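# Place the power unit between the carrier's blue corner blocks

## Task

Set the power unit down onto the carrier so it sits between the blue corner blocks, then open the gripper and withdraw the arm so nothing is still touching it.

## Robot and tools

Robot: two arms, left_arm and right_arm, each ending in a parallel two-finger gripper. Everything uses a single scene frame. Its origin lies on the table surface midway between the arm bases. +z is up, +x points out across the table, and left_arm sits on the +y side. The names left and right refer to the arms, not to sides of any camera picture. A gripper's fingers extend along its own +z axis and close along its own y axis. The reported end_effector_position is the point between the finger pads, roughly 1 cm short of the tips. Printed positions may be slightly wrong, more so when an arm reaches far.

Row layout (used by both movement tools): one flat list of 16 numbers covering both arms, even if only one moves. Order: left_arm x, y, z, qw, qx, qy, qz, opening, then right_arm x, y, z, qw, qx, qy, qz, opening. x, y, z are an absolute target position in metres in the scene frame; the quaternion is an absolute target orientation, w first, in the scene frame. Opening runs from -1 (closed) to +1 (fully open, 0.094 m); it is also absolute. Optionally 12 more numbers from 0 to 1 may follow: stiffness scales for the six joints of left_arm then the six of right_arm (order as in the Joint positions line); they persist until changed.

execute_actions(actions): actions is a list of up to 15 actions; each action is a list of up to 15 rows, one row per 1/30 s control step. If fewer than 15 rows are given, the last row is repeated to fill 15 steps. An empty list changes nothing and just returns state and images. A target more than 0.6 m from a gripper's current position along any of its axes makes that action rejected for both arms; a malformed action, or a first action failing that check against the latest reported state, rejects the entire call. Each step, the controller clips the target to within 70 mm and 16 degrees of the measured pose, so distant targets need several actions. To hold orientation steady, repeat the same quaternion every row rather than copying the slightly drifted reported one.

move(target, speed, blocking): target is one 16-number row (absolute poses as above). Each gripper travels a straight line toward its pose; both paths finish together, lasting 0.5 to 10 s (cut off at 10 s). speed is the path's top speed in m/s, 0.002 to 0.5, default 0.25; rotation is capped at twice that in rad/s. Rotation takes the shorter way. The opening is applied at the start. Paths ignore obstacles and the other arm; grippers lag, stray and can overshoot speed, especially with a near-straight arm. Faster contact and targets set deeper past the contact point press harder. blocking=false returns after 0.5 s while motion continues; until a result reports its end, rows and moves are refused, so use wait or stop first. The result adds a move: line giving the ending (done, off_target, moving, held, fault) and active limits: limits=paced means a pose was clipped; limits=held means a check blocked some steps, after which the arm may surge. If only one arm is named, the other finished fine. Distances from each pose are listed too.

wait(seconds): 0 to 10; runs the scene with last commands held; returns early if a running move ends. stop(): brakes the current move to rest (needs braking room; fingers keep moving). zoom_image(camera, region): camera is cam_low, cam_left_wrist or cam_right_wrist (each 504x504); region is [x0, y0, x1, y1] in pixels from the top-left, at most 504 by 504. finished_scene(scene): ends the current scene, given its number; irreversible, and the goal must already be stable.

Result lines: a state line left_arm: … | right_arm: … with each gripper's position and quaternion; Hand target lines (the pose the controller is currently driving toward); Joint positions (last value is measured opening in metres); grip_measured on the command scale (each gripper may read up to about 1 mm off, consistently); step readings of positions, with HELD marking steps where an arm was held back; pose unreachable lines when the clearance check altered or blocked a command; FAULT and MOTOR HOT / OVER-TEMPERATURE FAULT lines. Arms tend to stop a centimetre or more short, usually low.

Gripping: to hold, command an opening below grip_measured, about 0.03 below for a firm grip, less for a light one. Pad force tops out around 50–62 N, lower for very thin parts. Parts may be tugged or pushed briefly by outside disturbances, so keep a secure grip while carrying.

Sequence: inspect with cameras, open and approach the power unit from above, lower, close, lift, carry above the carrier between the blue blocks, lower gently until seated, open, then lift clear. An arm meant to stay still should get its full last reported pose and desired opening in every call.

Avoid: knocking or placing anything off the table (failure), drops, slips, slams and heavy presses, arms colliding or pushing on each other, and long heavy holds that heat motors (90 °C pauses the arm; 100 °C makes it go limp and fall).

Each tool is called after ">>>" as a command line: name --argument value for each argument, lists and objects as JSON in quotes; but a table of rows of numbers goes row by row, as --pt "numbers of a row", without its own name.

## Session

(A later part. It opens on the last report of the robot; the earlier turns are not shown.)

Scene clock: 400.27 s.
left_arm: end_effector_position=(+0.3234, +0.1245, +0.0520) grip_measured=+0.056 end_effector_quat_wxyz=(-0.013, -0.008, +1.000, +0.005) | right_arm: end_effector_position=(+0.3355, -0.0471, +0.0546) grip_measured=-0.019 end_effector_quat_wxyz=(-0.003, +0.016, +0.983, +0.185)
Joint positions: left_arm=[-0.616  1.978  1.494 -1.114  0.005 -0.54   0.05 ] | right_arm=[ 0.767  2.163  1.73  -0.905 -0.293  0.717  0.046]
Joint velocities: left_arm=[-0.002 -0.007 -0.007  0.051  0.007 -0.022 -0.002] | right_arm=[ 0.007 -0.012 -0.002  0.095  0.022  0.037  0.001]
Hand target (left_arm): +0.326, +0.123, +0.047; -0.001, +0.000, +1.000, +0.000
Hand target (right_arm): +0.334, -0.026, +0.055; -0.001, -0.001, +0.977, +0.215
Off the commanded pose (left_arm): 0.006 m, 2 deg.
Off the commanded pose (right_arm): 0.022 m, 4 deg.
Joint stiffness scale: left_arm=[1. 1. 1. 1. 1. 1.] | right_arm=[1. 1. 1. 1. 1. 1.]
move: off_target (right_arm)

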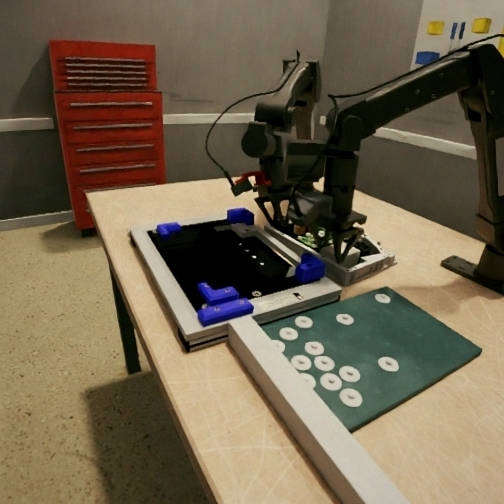

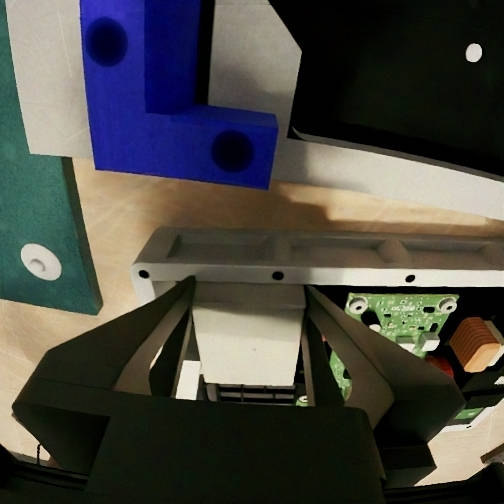

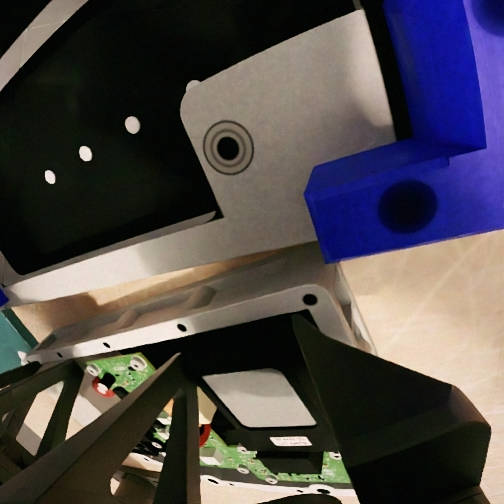

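Gripped 46 mm (the grey block). Lift.

>>> move --target '[0.324,0.124,0.13,0,0,1,0,-1,0.335,-0.047,0.133,0,0,0.983,0.185,-1]' --speed 0.04

Scene clock: 407.10 s.
left_arm: end_effector_position=(+0.3201, +0.1279, +0.0891) grip_measured=+0.053 end_effector_quat_wxyz=(-0.029, -0.006, +0.999, +0.020) | right_arm: end_effector_position=(+0.3390, -0.0504, +0.1260) grip_measured=-0.994 end_effector_quat_wxyz=(+0.001, +0.009, +0.984, +0.180)
Joint positions: left_arm=[-0.618  1.978  1.642 -1.305 -0.006 -0.538  0.049] | right_arm=[ 0.76   2.152  1.998 -1.189 -0.284  0.693  0.   ]
Joint velocities: left_arm=[ 0.007  0.007  0.007  0.007  0.037  0.022 -0.   ] | right_arm=[-0.002  0.002 -0.002  0.022 -0.051 -0.022  0.001]
Hand target (left_arm): +0.322, +0.126, +0.128; +0.001, +0.000, +1.000, -0.000
Hand target (right_arm): +0.335, -0.047, +0.133; +0.000, +0.000, +0.983, +0.185
Off the commanded pose (left_arm): 0.041 m, 4 deg.
Off the commanded pose (right_arm): 0.009 m, 1 deg.
Joint stiffness scale: left_arm=[1. 1. 1. 1. 1. 1.] | right_arm=[1. 1. 1. 1. 1. 1.]
move: off_target (left_arm)

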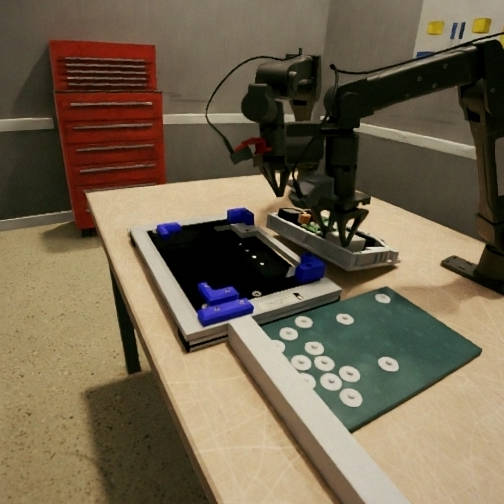

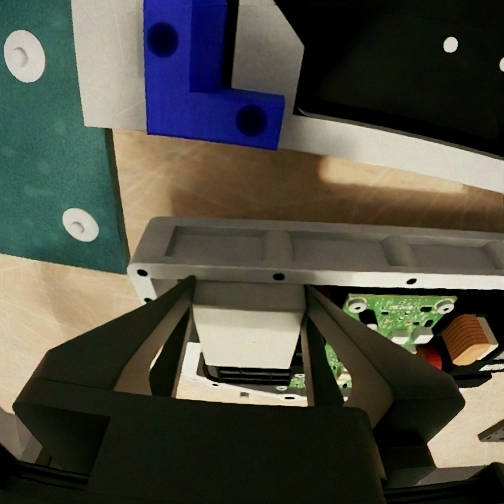

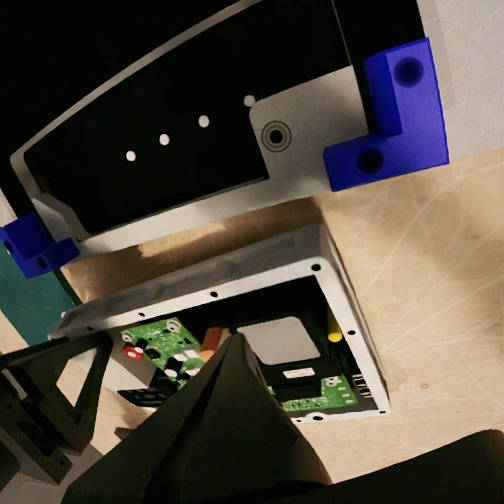

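>>> move --target '[0.324,0.124,0.047,0,0,1,0,-1,0.335,-0.05,0.09,0,0,0.99,0.14,0.5]' --speed 0.04

>>> move --target '[0.324,0.124,0.047,0,0,1,0,-1,0.335,-0.05,0.03,0,0,0.99,0.14,0.5]' --speed 0.03

>>> move --target '[0.324,0.124,0.047,0,0,1,0,-1,0.335,-0.05,0.035,0,0,0.99,0.14,-1]' --speed 0.03

Scene clock: 418.57 s.
left_arm: end_effector_position=(+0.3238, +0.1228, +0.0526) grip_measured=+0.052 end_effector_quat_wxyz=(-0.011, -0.006, +1.000, -0.004) | right_arm: end_effector_position=(+0.3381, -0.0505, +0.0999) grip_measured=+0.498 end_effector_quat_wxyz=(+0.003, +0.004, +0.988, +0.152)
Joint positions: left_arm=[-0.612  1.972  1.488 -1.103  0.019 -0.531  0.049] | right_arm=[ 0.779  2.179  1.953 -1.147 -0.234  0.693  0.07 ]
Joint velocities: left_arm=[-0.012  0.017  0.002  0.007 -0.051  0.022  0.001] | right_arm=[-0.002  0.002 -0.012 -0.037  0.007 -0.066 -0.002]
Hand target (left_arm): +0.325, +0.124, +0.047; -0.001, +0.000, +1.000, +0.000
Hand target (right_arm): +0.335, -0.050, +0.090; -0.000, +0.000, +0.990, +0.140
Off the commanded pose (left_arm): 0.006 m, 2 deg.
Off the commanded pose (right_arm): 0.010 m, 1 deg.
Joint stiffness scale: left_arm=[1. 1. 1. 1. 1. 1.] | right_arm=[1. 1. 1. 1. 1. 1.]
move: done

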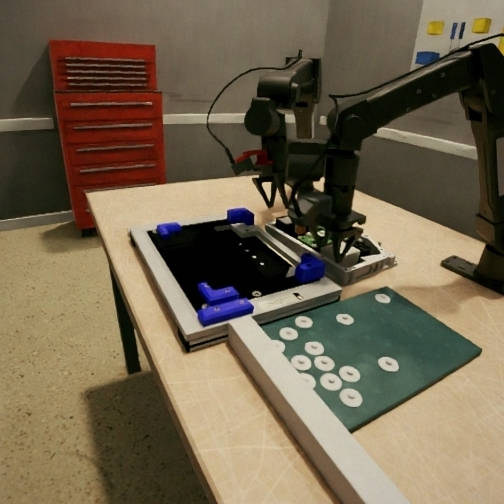

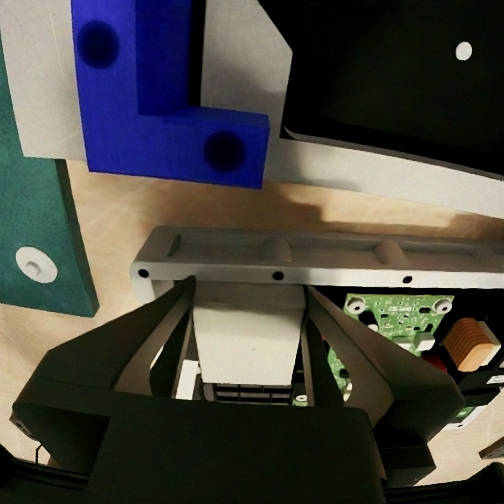

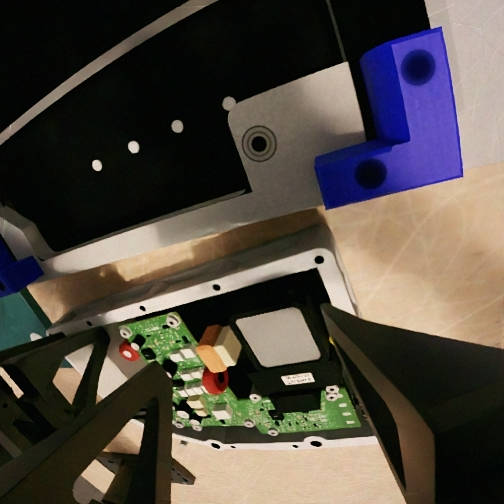

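Scene clock: 421.13 s.
left_arm: end_effector_position=(+0.3238, +0.1228, +0.0526) grip_measured=+0.052 end_effector_quat_wxyz=(-0.011, -0.006, +1.000, -0.004) | right_arm: end_effector_position=(+0.3403, -0.0489, +0.0583) grip_measured=+0.498 end_effector_quat_wxyz=(+0.012, +0.003, +0.987, +0.158)
Joint positions: left_arm=[-0.612  1.972  1.488 -1.103  0.019 -0.532  0.049] | right_arm=[ 0.779  2.183  1.789 -0.959 -0.234  0.693  0.07 ]
Joint velocities: left_arm=[-0.007  0.002  0.007 -0.022 -0.007 -0.007 -0.001] | right_arm=[ 0.007 -0.012 -0.007 -0.022 -0.022  0.022  0.   ]
Hand target (left_arm): +0.324, +0.124, +0.047; -0.001, +0.000, +1.000, +0.000
Hand target (right_arm): +0.334, -0.051, +0.031; -0.001, -0.000, +0.990, +0.139
Off the commanded pose (left_arm): 0.006 m, 2 deg.
Off the commanded pose (right_arm): 0.029 m, 2 deg.
Joint stiffness scale: left_arm=[1. 1. 1. 1. 1. 1.] | right_arm=[1. 1. 1. 1. 1. 1.]
move: off_target (right_arm)

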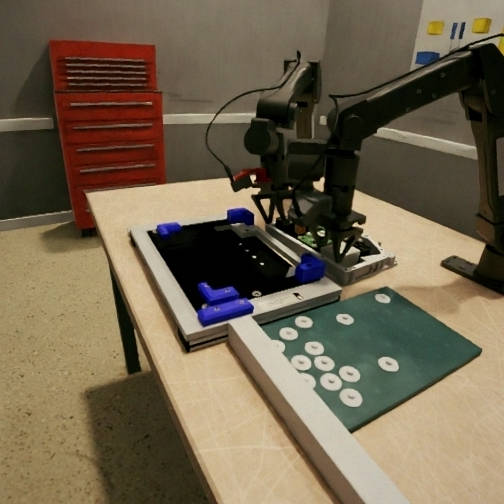

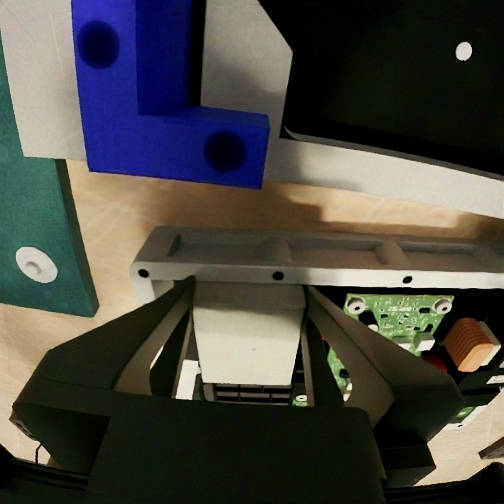

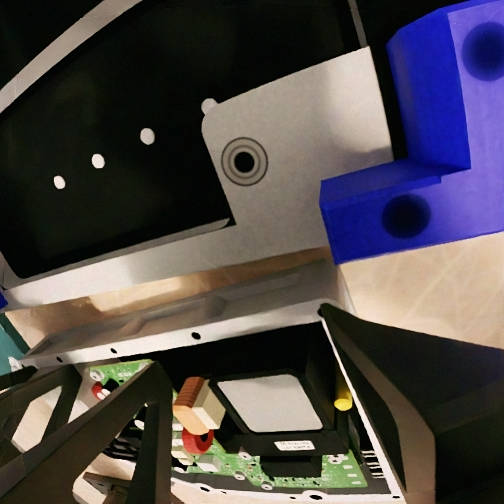

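Scene clock: 422.20 s.
left_arm: end_effector_position=(+0.3234, +0.1232, +0.0526) grip_measured=+0.052 end_effector_quat_wxyz=(-0.012, -0.006, +1.000, -0.003) | right_arm: end_effector_position=(+0.3476, -0.0499, +0.0506) grip_measured=-0.994 end_effector_quat_wxyz=(+0.021, +0.005, +0.988, +0.154)
Joint positions: left_arm=[-0.612  1.972  1.488 -1.105  0.018 -0.532  0.049] | right_arm=[ 0.774  2.198  1.783 -0.928 -0.216  0.691  0.   ]
Joint velocities: left_arm=[ 0.017  0.002 -0.002  0.081 -0.022  0.022  0.   ] | right_arm=[-0.002  0.002 -0.017  0.022  0.022 -0.037 -0.   ]
Hand target (left_arm): +0.324, +0.124, +0.047; -0.001, -0.000, +1.000, +0.000
Hand target (right_arm): +0.335, -0.050, +0.036; +0.000, +0.000, +0.990, +0.140
Off the commanded pose (left_arm): 0.006 m, 2 deg.
Off the commanded pose (right_arm): 0.020 m, 3 deg.
Joint stiffness scale: left_arm=[1. 1. 1. 1. 1. 1.] | right_arm=[1. 1. 1. 1. 1. 1.]
move: off_target (right_arm)

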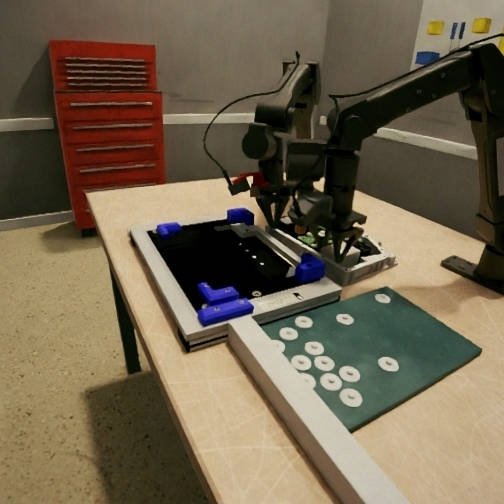

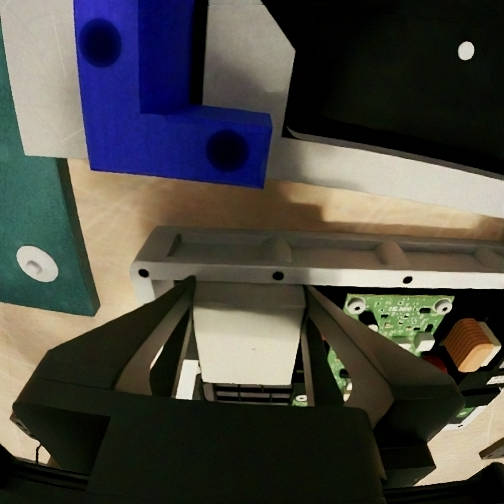

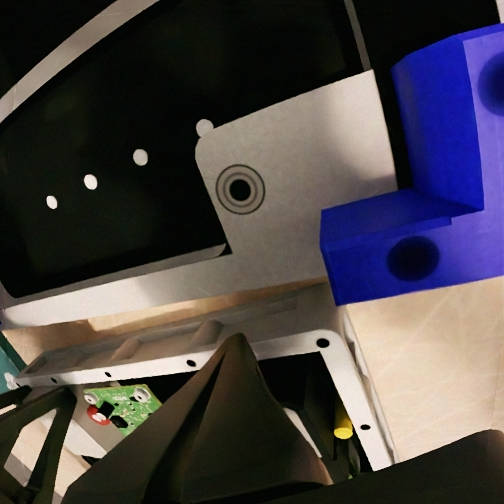

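>>> move --target '[0.324,0.124,0.047,0,0,1,0,-1,0.32,-0.03,0.09,0,0,0.983,0.185,1]' --speed 0.04

>>> move --target '[0.324,0.124,0.047,0,0,1,0,-1,0.32,-0.03,0.035,0,0,0.983,0.185,1]' --speed 0.03

>>> move --target '[0.324,0.124,0.047,0,0,1,0,0.3,0.32,-0.045,0.035,0,0,0.983,0.185,0.3]' --speed 0.03

Scene clock: 431.47 s.
left_arm: end_effector_position=(+0.3234, +0.1232, +0.0526) grip_measured=+0.052 end_effector_quat_wxyz=(-0.012, -0.006, +1.000, -0.003) | right_arm: end_effector_position=(+0.3242, -0.0344, +0.0787) grip_measured=+1.000 end_effector_quat_wxyz=(-0.000, +0.004, +0.984, +0.177)
Joint positions: left_arm=[-0.612  1.972  1.488 -1.105  0.018 -0.532  0.049] | right_arm=[ 0.811  2.15   1.809 -0.996 -0.271  0.733  0.094]
Joint velocities: left_arm=[ 0.002  0.007 -0.032 -0.037  0.066  0.022  0.   ] | right_arm=[-0.002  0.002 -0.002 -0.037 -0.037 -0.007  0.   ]
Hand target (left_arm): +0.324, +0.124, +0.047; -0.001, +0.000, +1.000, +0.000
Hand target (right_arm): +0.320, -0.030, +0.090; -0.000, -0.000, +0.983, +0.185
Off the commanded pose (left_arm): 0.006 m, 2 deg.
Off the commanded pose (right_arm): 0.013 m, 1 deg.
Joint stiffness scale: left_arm=[1. 1. 1. 1. 1. 1.] | right_arm=[1. 1. 1. 1. 1. 1.]
move: off_target (right_arm)

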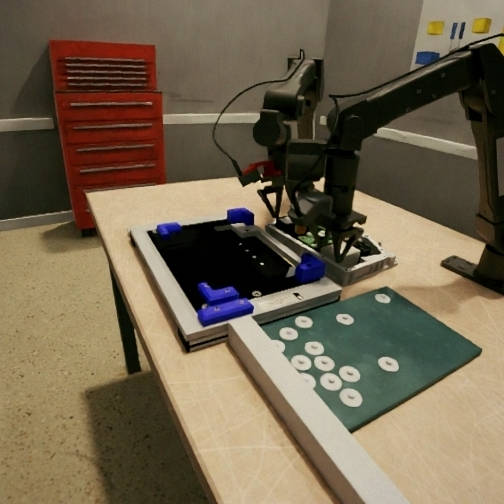

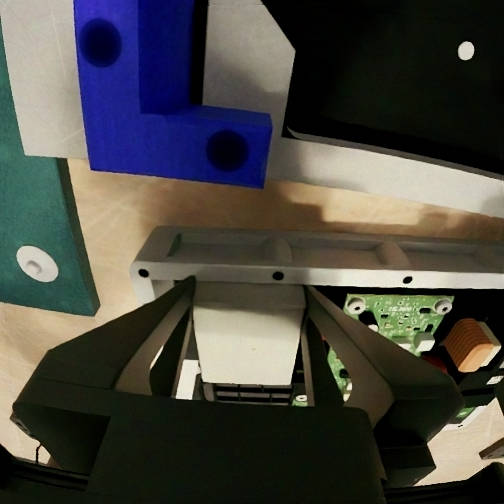

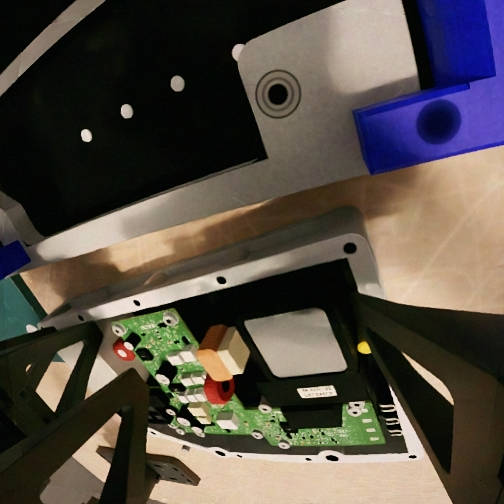

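Scene clock: 433.17 s.
left_arm: end_effector_position=(+0.3234, +0.1232, +0.0526) grip_measured=+0.052 end_effector_quat_wxyz=(-0.012, -0.006, +1.000, -0.003) | right_arm: end_effector_position=(+0.3274, -0.0290, +0.0574) grip_measured=+1.000 end_effector_quat_wxyz=(+0.014, -0.001, +0.980, +0.197)
Joint positions: left_arm=[-0.612  1.972  1.488 -1.105  0.018 -0.532  0.049] | right_arm=[ 0.811  2.143  1.697 -0.841 -0.284  0.733  0.094]
Joint velocities: left_arm=[ 0.007  0.002 -0.002  0.022 -0.066 -0.022  0.   ] | right_arm=[-0.002 -0.007 -0.002  0.007 -0.051  0.139  0.   ]
Hand target (left_arm): +0.324, +0.124, +0.047; -0.001, -0.000, +1.000, +0.000
Hand target (right_arm): +0.320, -0.031, +0.036; -0.000, -0.000, +0.983, +0.185
Off the commanded pose (left_arm): 0.006 m, 2 deg.
Off the commanded pose (right_arm): 0.024 m, 2 deg.
Joint stiffness scale: left_arm=[1. 1. 1. 1. 1. 1.] | right_arm=[1. 1. 1. 1. 1. 1.]
move: off_target (right_arm)

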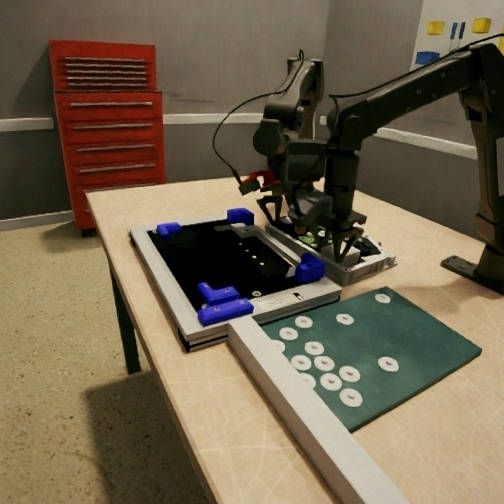

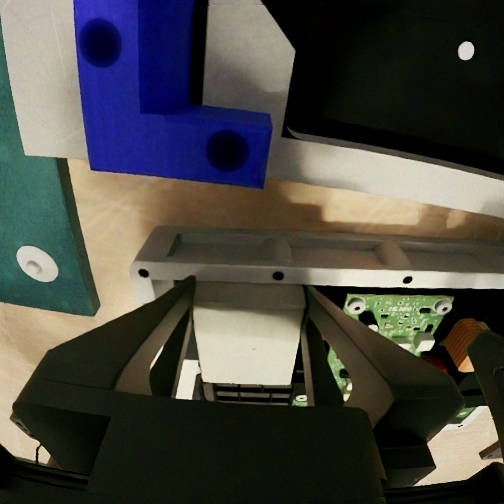

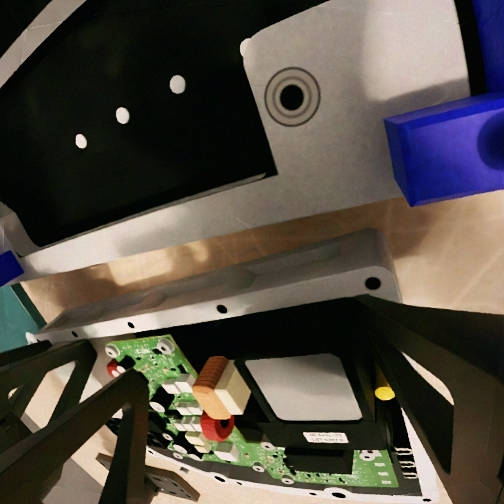

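Scene clock: 434.33 s.
left_arm: end_effector_position=(+0.3260, +0.1220, +0.0510) grip_measured=+0.298 end_effector_quat_wxyz=(-0.006, -0.006, +1.000, -0.006) | right_arm: end_effector_position=(+0.3274, -0.0402, +0.0509) grip_measured=+0.302 end_effector_quat_wxyz=(+0.022, -0.003, +0.982, +0.190)
Joint positions: left_arm=[-0.612  1.972  1.482 -1.086  0.017 -0.532  0.061] | right_arm=[ 0.799  2.12   1.639 -0.81  -0.266  0.714  0.061]
Joint velocities: left_arm=[-0.002 -0.017 -0.002  0.022 -0.007  0.037 -0.   ] | right_arm=[-0.002  0.002  0.002  0.095  0.037  0.066  0.   ]
Hand target (left_arm): +0.324, +0.124, +0.047; -0.001, -0.000, +1.000, +0.000
Hand target (right_arm): +0.320, -0.045, +0.035; -0.000, +0.000, +0.983, +0.185
Off the commanded pose (left_arm): 0.005 m, 1 deg.
Off the commanded pose (right_arm): 0.018 m, 3 deg.
Joint stiffness scale: left_arm=[1. 1. 1. 1. 1. 1.] | right_arm=[1. 1. 1. 1. 1. 1.]
move: off_target (right_arm)

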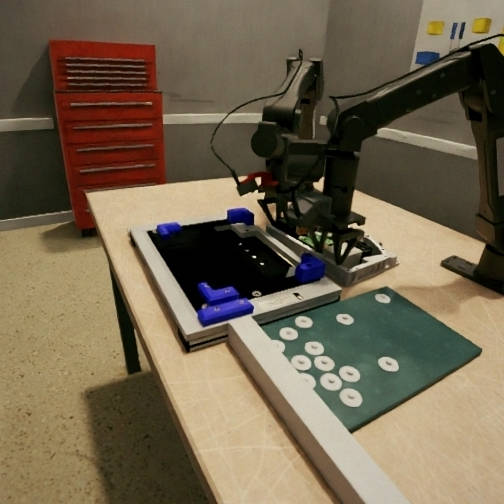

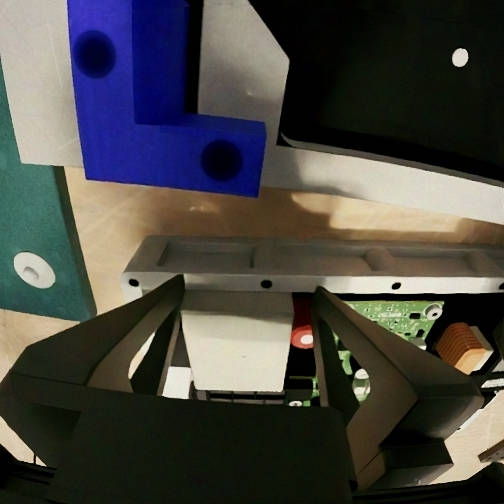

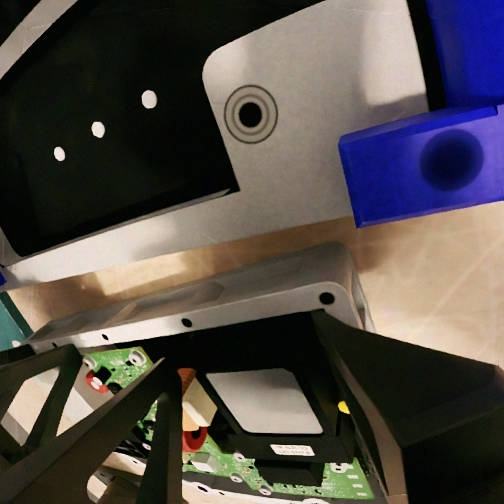

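Oops, I opened the left too; close both.

>>> move --target '[0.326,0.122,0.045,0,0,1,0,-1,0.327,-0.045,0.04,0,0,0.983,0.185,-1]' --speed 0.03

>>> move --target '[0.326,0.122,0.14,0,0,1,0,-1,0.327,-0.045,0.125,0,0,0.983,0.185,-1]' --speed 0.03

Scene clock: 444.90 s.
left_arm: end_effector_position=(+0.3260, +0.1265, +0.0515) grip_measured=+0.044 end_effector_quat_wxyz=(-0.007, -0.007, +1.000, +0.001) | right_arm: end_effector_position=(+0.3276, -0.0448, +0.0496) grip_measured=+0.026 end_effector_quat_wxyz=(+0.023, -0.002, +0.983, +0.180)
Joint positions: left_arm=[-0.607  1.97   1.482 -1.095  0.005 -0.53   0.049] | right_arm=[ 0.796  2.119  1.639 -0.822 -0.251  0.709  0.048]
Joint velocities: left_arm=[-0.002 -0.007  0.012 -0.051 -0.051 -0.022 -0.001] | right_arm=[ 0.002 -0.037 -0.027 -0.007  0.037 -0.037 -0.   ]
Hand target (left_arm): +0.326, +0.122, +0.045; -0.000, +0.000, +1.000, +0.000
Hand target (right_arm): +0.327, -0.045, +0.040; +0.001, +0.001, +0.983, +0.185
Off the commanded pose (left_arm): 0.008 m, 1 deg.
Off the commanded pose (right_arm): 0.010 m, 3 deg.
Joint stiffness scale: left_arm=[1. 1. 1. 1. 1. 1.] | right_arm=[1. 1. 1. 1. 1. 1.]
move: off_target (right_arm)

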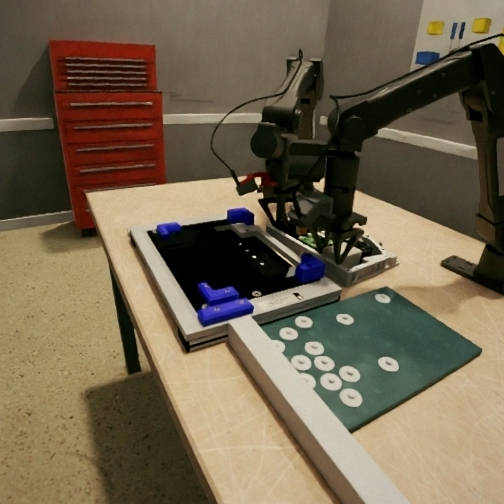

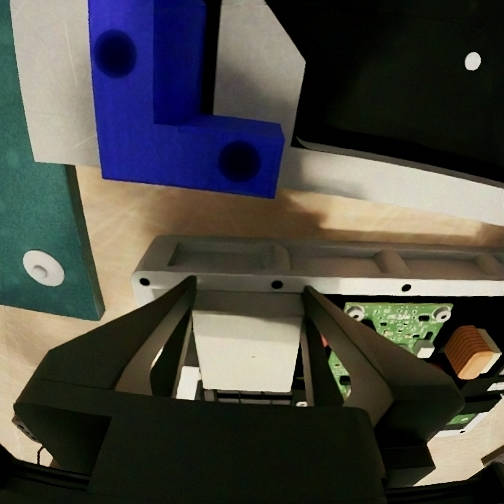

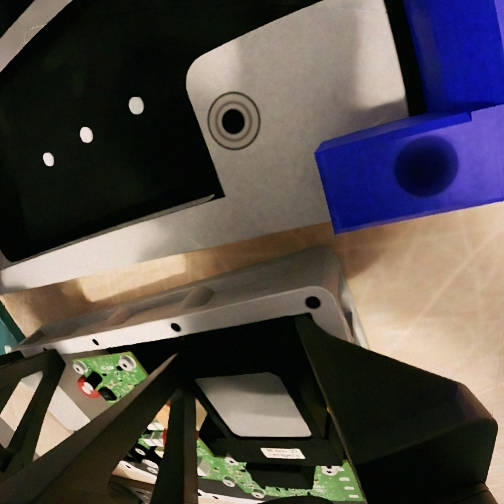

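Scene clock: 448.13 s.
left_arm: end_effector_position=(+0.3318, +0.1198, +0.1113) grip_measured=+0.041 end_effector_quat_wxyz=(-0.002, +0.010, +1.000, +0.007) | right_arm: end_effector_position=(+0.3223, -0.0523, +0.1028) grip_measured=-0.015 end_effector_quat_wxyz=(-0.002, -0.010, +0.989, +0.150)
Joint positions: left_arm=[-0.623  1.97   1.721 -1.332 -0.011 -0.51   0.049] | right_arm=[ 0.796  2.132  1.892 -1.143 -0.236  0.682  0.046]
Joint velocities: left_arm=[-0.007 -0.032  0.002 -0.066 -0.022  0.007  0.   ] | right_arm=[ 0.007  0.007  0.017 -0.022  0.022 -0.022 -0.001]
Hand target (left_arm): +0.325, +0.123, +0.139; +0.001, -0.000, +1.000, -0.001
Hand target (right_arm): +0.327, -0.046, +0.125; +0.001, -0.001, +0.983, +0.185
Off the commanded pose (left_arm): 0.029 m, 1 deg.
Off the commanded pose (right_arm): 0.024 m, 4 deg.
Joint stiffness scale: left_arm=[1. 1. 1. 1. 1. 1.] | right_arm=[1. 1. 1. 1. 1. 1.]
move: off_target (left_arm, right_arm)

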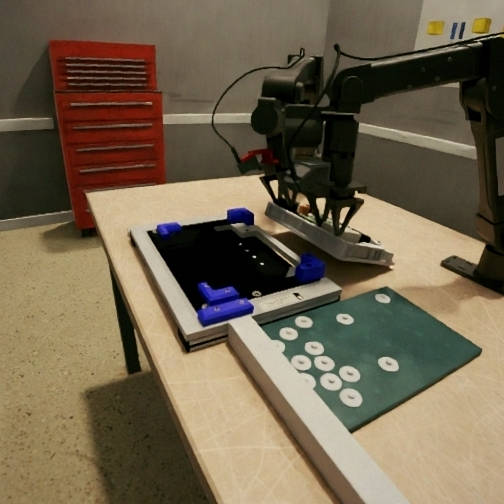

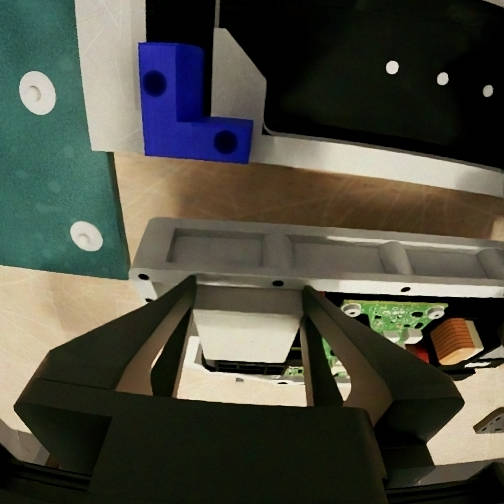

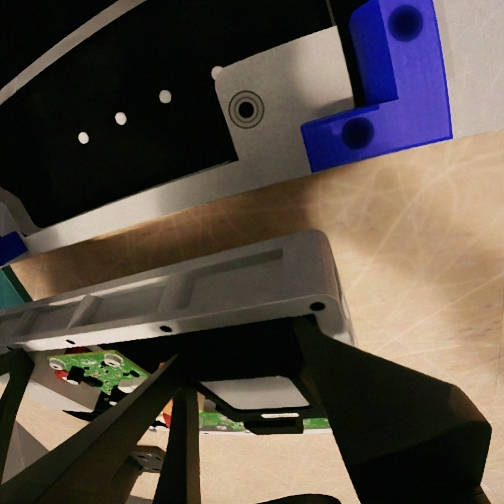

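>>> move --target '[0.33,0.12,0.22,0,0,1,0,-1,0.325,-0.05,0.205,0,0,0.983,0.185,-1]' --speed 0.04

>>> move --target '[0.48,0.11,0.22,0,0,1,0,-1,0.475,-0.06,0.205,0,0,0.983,0.185,-1]' --speed 0.05

Scene clock: 467.63 s.
left_arm: end_effector_position=(+0.3313, +0.1242, +0.1753) grip_measured=+0.029 end_effector_quat_wxyz=(+0.017, -0.002, +1.000, +0.007) | right_arm: end_effector_position=(+0.3290, -0.0527, +0.2041) grip_measured=-0.994 end_effector_quat_wxyz=(+0.007, +0.007, +0.983, +0.184)
Joint positions: left_arm=[-0.623  1.956  1.958 -1.55  -0.03  -0.535  0.048] | right_arm=[ 0.77   2.198  2.392 -1.522 -0.281  0.701  0.   ]
Joint velocities: left_arm=[-0.002 -0.017  0.002  0.007 -0.007 -0.007 -0.002] | right_arm=[-0.012  0.002  0.002 -0.037 -0.022 -0.022  0.   ]
Hand target (left_arm): +0.327, +0.122, +0.217; +0.058, +0.002, +0.998, -0.032
Hand target (right_arm): +0.325, -0.050, +0.205; +0.000, -0.000, +0.983, +0.185
Off the commanded pose (left_arm): 0.045 m, 2 deg.
Off the commanded pose (right_arm): 0.005 m, 1 deg.
Joint stiffness scale: left_arm=[1. 1. 1. 1. 1. 1.] | right_arm=[1. 1. 1. 1. 1. 1.]
joint sent to its limit (left arm) — the command would take joint 4 (wrist pitch) past its lower limit, so that joint was sent only as far as its limit.
move: off_target (left_arm)

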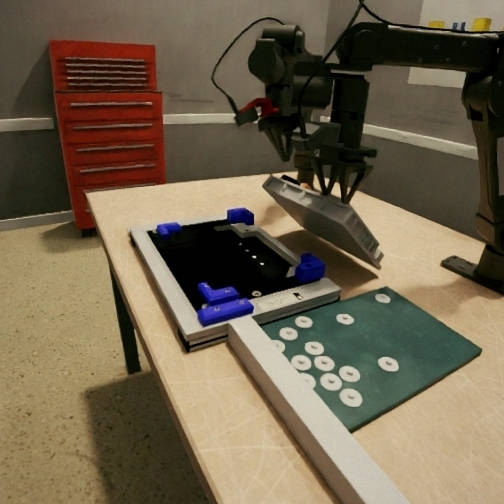

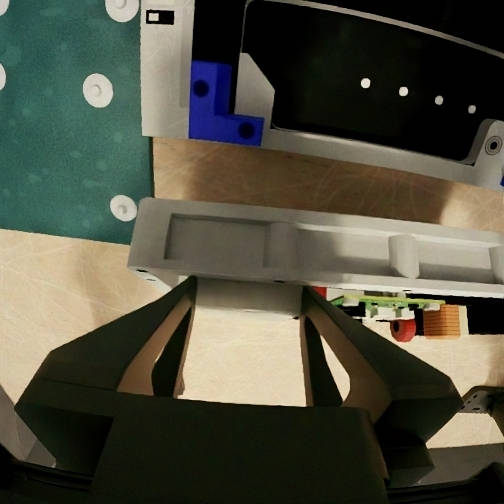

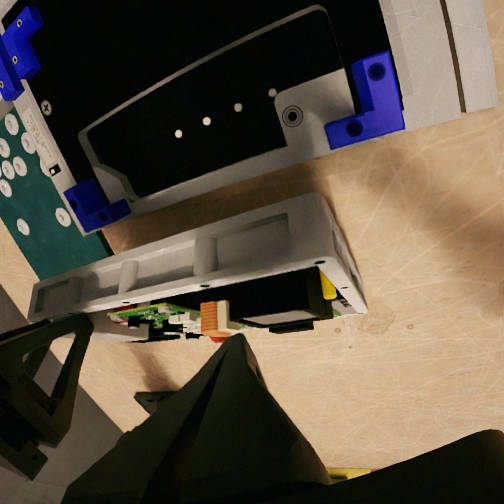

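Scene clock: 471.17 s.
left_arm: end_effector_position=(+0.4691, +0.1090, +0.1709) grip_measured=+0.021 end_effector_quat_wxyz=(+0.120, +0.030, +0.992, -0.026) | right_arm: end_effector_position=(+0.4702, -0.0610, +0.2076) grip_measured=-0.994 end_effector_quat_wxyz=(+0.141, +0.026, +0.951, +0.275)
Joint positions: left_arm=[-0.514  2.416  2.664 -1.575 -0.044 -0.355  0.048] | right_arm=[ 0.592  2.508  2.843 -1.364 -0.335  0.624  0.   ]
Joint velocities: left_arm=[ 0.012 -0.007 -0.002 -0.022 -0.037  0.095  0.001] | right_arm=[ 0.007 -0.022 -0.007 -0.007  0.022 -0.051 -0.   ]
Hand target (left_arm): +0.475, +0.114, +0.220; +0.175, +0.007, +0.982, -0.065
Hand target (right_arm): +0.474, -0.062, +0.205; +0.142, +0.025, +0.950, +0.278
Off the commanded pose (left_arm): 0.050 m, 15 deg.
Off the commanded pose (right_arm): 0.006 m, 20 deg; orientation clipped at the last step of the last action.
Joint stiffness scale: left_arm=[1. 1. 1. 1. 1. 1.] | right_arm=[1. 1. 1. 1. 1. 1.]
elbow stopped short (right arm): the move would have taken joint 3 (elbow) straighter than the controller allows; a more bent joint 3 avoids this.
joint sent to its limit (left arm) — the command would take joint 4 (wrist pitch) past its lower limit, so that joint was sent only as far as its limit.
move: off_target (left_arm, right_arm); limits=paced

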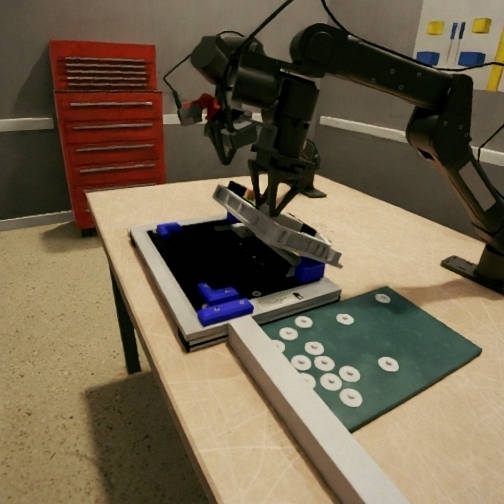

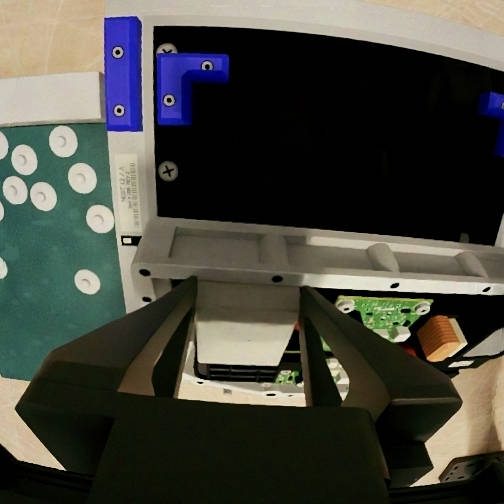

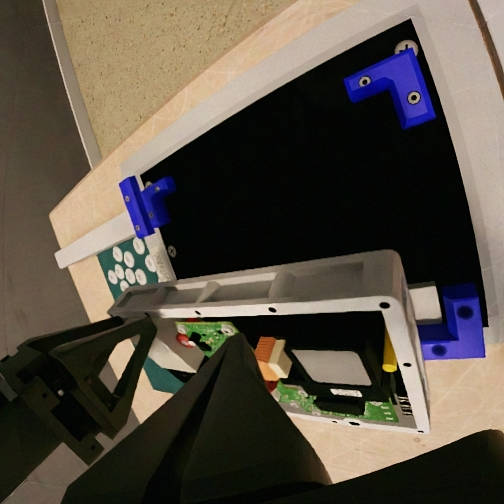

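>>> move --target '[0.5,0.095,0.13,0,0,1,0,-1,0.4,-0.2,0.2,0,0,0.983,0.185,1]' --speed 0.04

Scene clock: 482.97 s.
left_arm: end_effector_position=(+0.4947, +0.0968, +0.1211) grip_measured=+0.020 end_effector_quat_wxyz=(+0.107, +0.026, +0.994, -0.029) | right_arm: end_effector_position=(+0.4022, -0.1936, +0.1956) grip_measured=+1.000 end_effector_quat_wxyz=(+0.023, +0.006, +0.981, +0.195)
Joint positions: left_arm=[-0.51   2.619  2.843 -1.575 -0.028 -0.363  0.048] | right_arm=[ 0.386  2.183  2.327 -1.558 -0.363  0.31   0.094]
Joint velocities: left_arm=[ 0.007 -0.012  0.002 -0.051 -0.007  0.022 -0.   ] | right_arm=[ 0.002 -0.012 -0.012 -0.037 -0.081 -0.051  0.   ]
Hand target (left_arm): +0.500, +0.096, +0.130; +0.119, +0.003, +0.992, -0.047
Hand target (right_arm): +0.398, -0.199, +0.199; +0.021, +0.006, +0.981, +0.194
Off the commanded pose (left_arm): 0.011 m, 13 deg.
Off the commanded pose (right_arm): 0.008 m, 3 deg.
Joint stiffness scale: left_arm=[1. 1. 1. 1. 1. 1.] | right_arm=[1. 1. 1. 1. 1. 1.]
elbow stopped short (left arm): the move would have taken joint 3 (elbow) straighter than the controller allows; a more bent joint 3 avoids this.
joint sent to its limit (right arm) — the command would take joint 4 (wrist pitch) past its lower limit, so that joint was sent only as far as its limit.
move: off_target (left_arm, right_arm)

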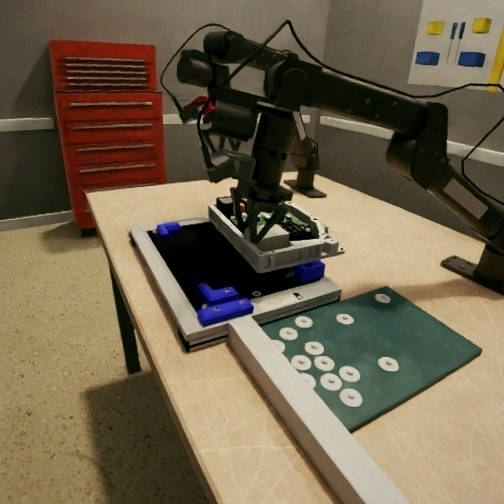

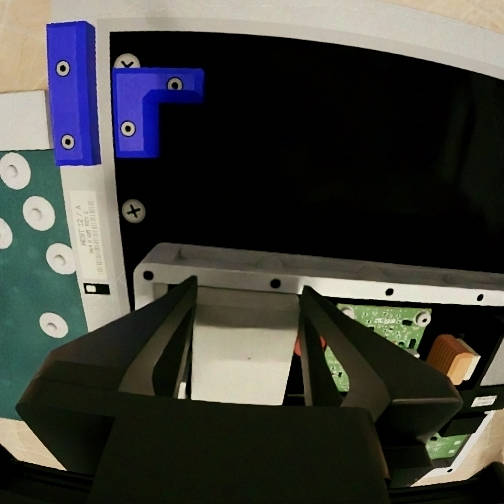

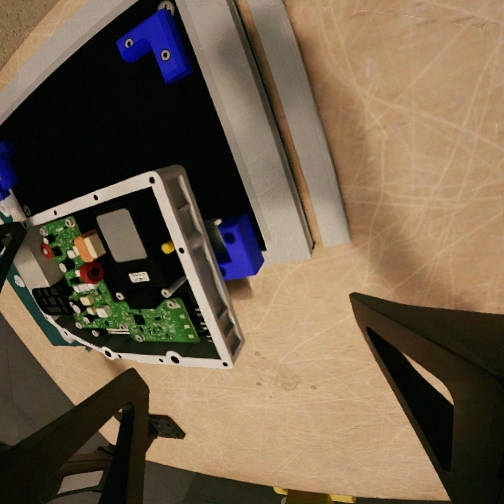

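>>> move --target '[0.495,0.097,0.16,0,0,1,0,1,0.35,-0.06,0.1,0,0,1,0,-1]' --speed 0.08

>>> move --target '[0.35,0.14,0.16,0,0,1,0,-1,0.35,-0.06,0.075,0,0,1,0,-1]' --speed 0.1

>>> move --target '[0.35,0.14,0.075,0,0,1,0,-1,0.35,-0.06,0.075,0,0,1,0,-1]' --speed 0.08

Scene clock: 495.70 s.
left_arm: end_effector_position=(+0.4927, +0.0938, +0.1419) grip_measured=+1.000 end_effector_quat_wxyz=(+0.121, +0.009, +0.991, -0.048) | right_arm: end_effector_position=(+0.3609, -0.0672, +0.1085) grip_measured=-0.994 end_effector_quat_wxyz=(+0.023, +0.006, +1.000, +0.015)
Joint positions: left_arm=[-0.51   2.577  2.843 -1.575 -0.008 -0.399  0.094] | right_arm=[ 0.811  2.444  2.479 -1.55   0.007  0.707  0.   ]
Joint velocities: left_arm=[-0.002 -0.007 -0.002  0.051 -0.007  0.022  0.   ] | right_arm=[-0.012  0.017 -0.012 -0.051 -0.037  0.007 -0.   ]
Hand target (left_arm): +0.494, +0.098, +0.159; +0.137, +0.001, +0.989, -0.058
Hand target (right_arm): +0.351, -0.060, +0.099; +0.008, +0.001, +1.000, +0.008
Off the commanded pose (left_arm): 0.019 m, 15 deg.
Off the commanded pose (right_arm): 0.016 m, 3 deg.
Joint stiffness scale: left_arm=[1. 1. 1. 1. 1. 1.] | right_arm=[1. 1. 1. 1. 1. 1.]
joint sent to its limit (left arm) — the command would take joint 4 (wrist pitch) past its lower limit, so that joint was sent only as far as its limit.
joint sent to its limit (right arm) — the command would take joint 4 (wrist pitch) past its lower limit, so that joint was sent only as far as its limit.
move: off_target (left_arm, right_arm)

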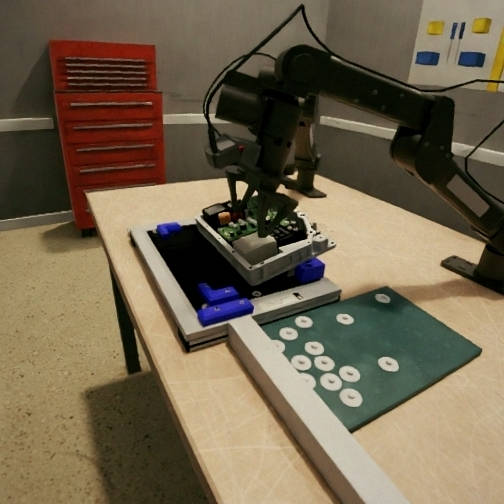

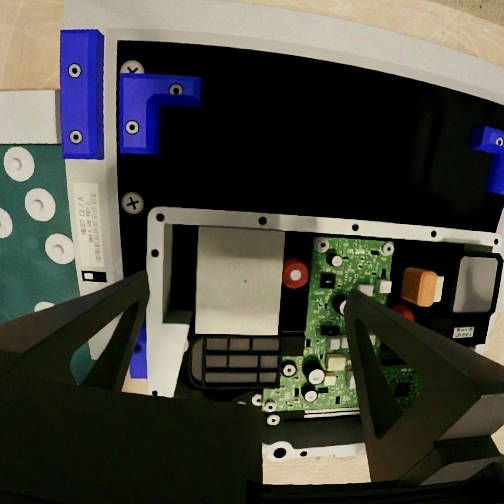

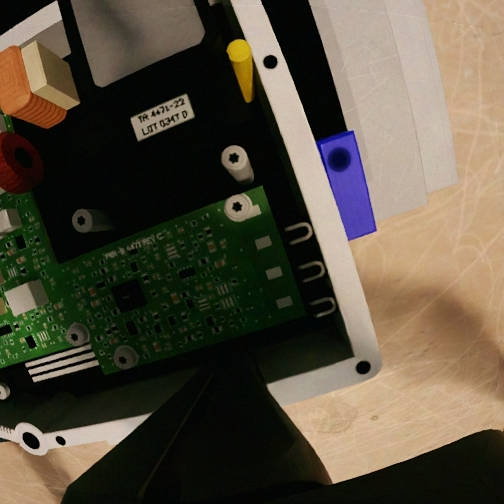

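Scene clock: 497.57 s.
left_arm: end_effector_position=(+0.3567, +0.1395, +0.1523) grip_measured=-0.986 end_effector_quat_wxyz=(-0.003, -0.002, +1.000, +0.004) | right_arm: end_effector_position=(+0.3615, -0.0676, +0.1052) grip_measured=-0.995 end_effector_quat_wxyz=(+0.028, +0.009, +0.999, +0.017)
Joint positions: left_arm=[-0.543  2.04   1.986 -1.525 -0.004 -0.454  0.001] | right_arm=[ 0.811  2.421  2.422 -1.509  0.011  0.712  0.   ]
Joint velocities: left_arm=[ 0.007 -0.002 -0.017  0.037 -0.051 -0.051 -0.   ] | right_arm=[-0.007  0.007  0.002 -0.022  0.007  0.037 -0.001]
Hand target (left_arm): +0.350, +0.137, +0.159; -0.000, -0.001, +1.000, -0.000
Hand target (right_arm): +0.349, -0.061, +0.076; -0.000, +0.000, +1.000, -0.001
Off the commanded pose (left_arm): 0.010 m, 1 deg.
Off the commanded pose (right_arm): 0.033 m, 4 deg.
Joint stiffness scale: left_arm=[1. 1. 1. 1. 1. 1.] | right_arm=[1. 1. 1. 1. 1. 1.]
move: off_target (right_arm)

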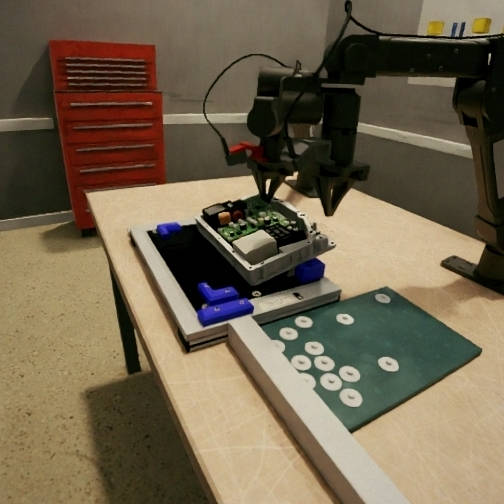

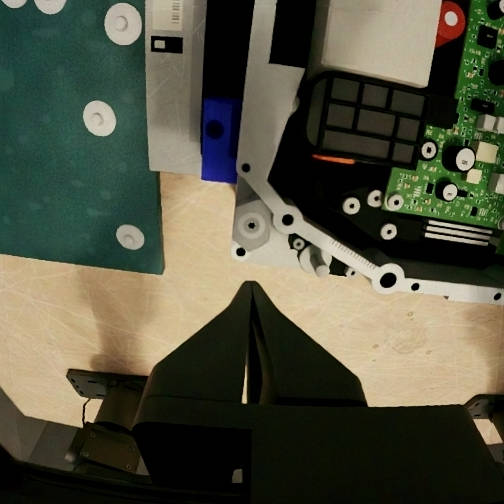

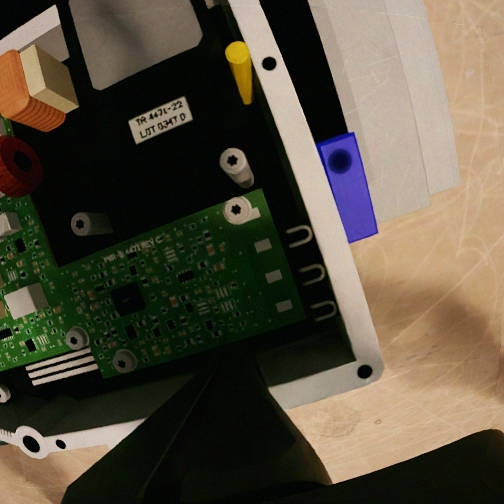

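Scene clock: 498.83 s.
left_arm: end_effector_position=(+0.3463, +0.1447, +0.0930) grip_measured=-0.986 end_effector_quat_wxyz=(-0.005, -0.002, +1.000, +0.006) | right_arm: end_effector_position=(+0.3619, -0.0665, +0.1031) grip_measured=-0.995 end_effector_quat_wxyz=(+0.030, +0.010, +0.999, +0.016)
Joint positions: left_arm=[-0.543  1.983  1.667 -1.27  -0.005 -0.454  0.001] | right_arm=[ 0.814  2.418  2.408 -1.494  0.015  0.717  0.   ]
Joint velocities: left_arm=[ 0.017  0.002 -0.007 -0.007  0.022  0.007  0.001] | right_arm=[ 0.002  0.012  0.007 -0.037 -0.051 -0.007  0.001]
Hand target (left_arm): +0.350, +0.140, +0.076; -0.001, +0.000, +1.000, +0.001
Hand target (right_arm): +0.349, -0.061, +0.076; -0.000, +0.000, +1.000, -0.000
Off the commanded pose (left_arm): 0.019 m, 1 deg.
Off the commanded pose (right_arm): 0.031 m, 4 deg.
Joint stiffness scale: left_arm=[1. 1. 1. 1. 1. 1.] | right_arm=[1. 1. 1. 1. 1. 1.]
move: off_target (left_arm, right_arm)

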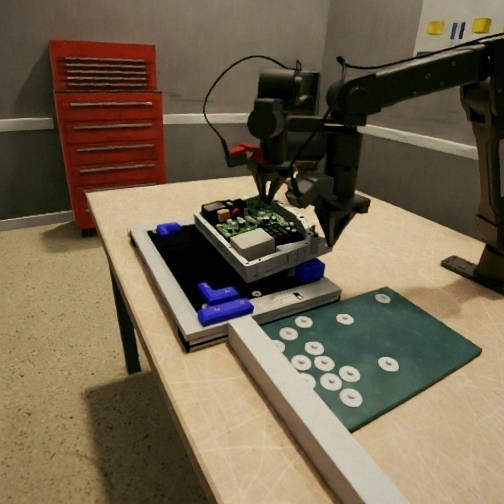

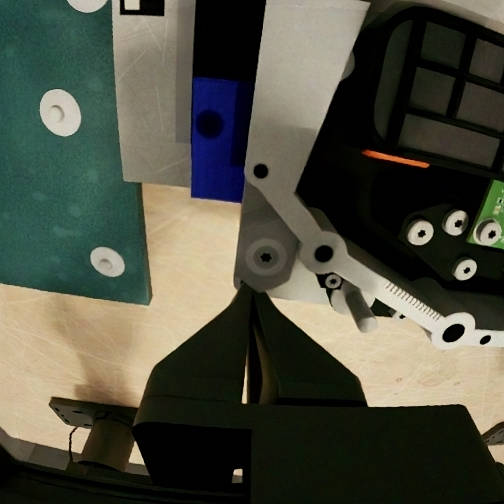

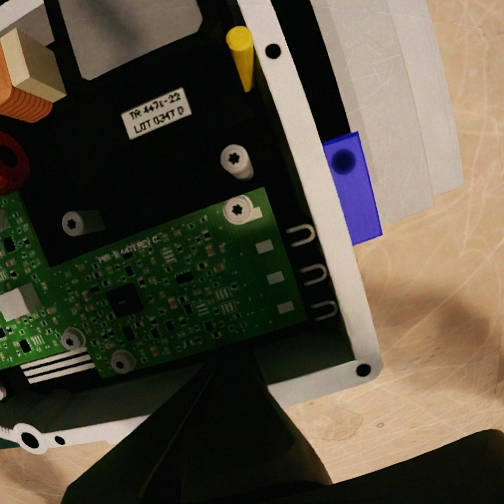

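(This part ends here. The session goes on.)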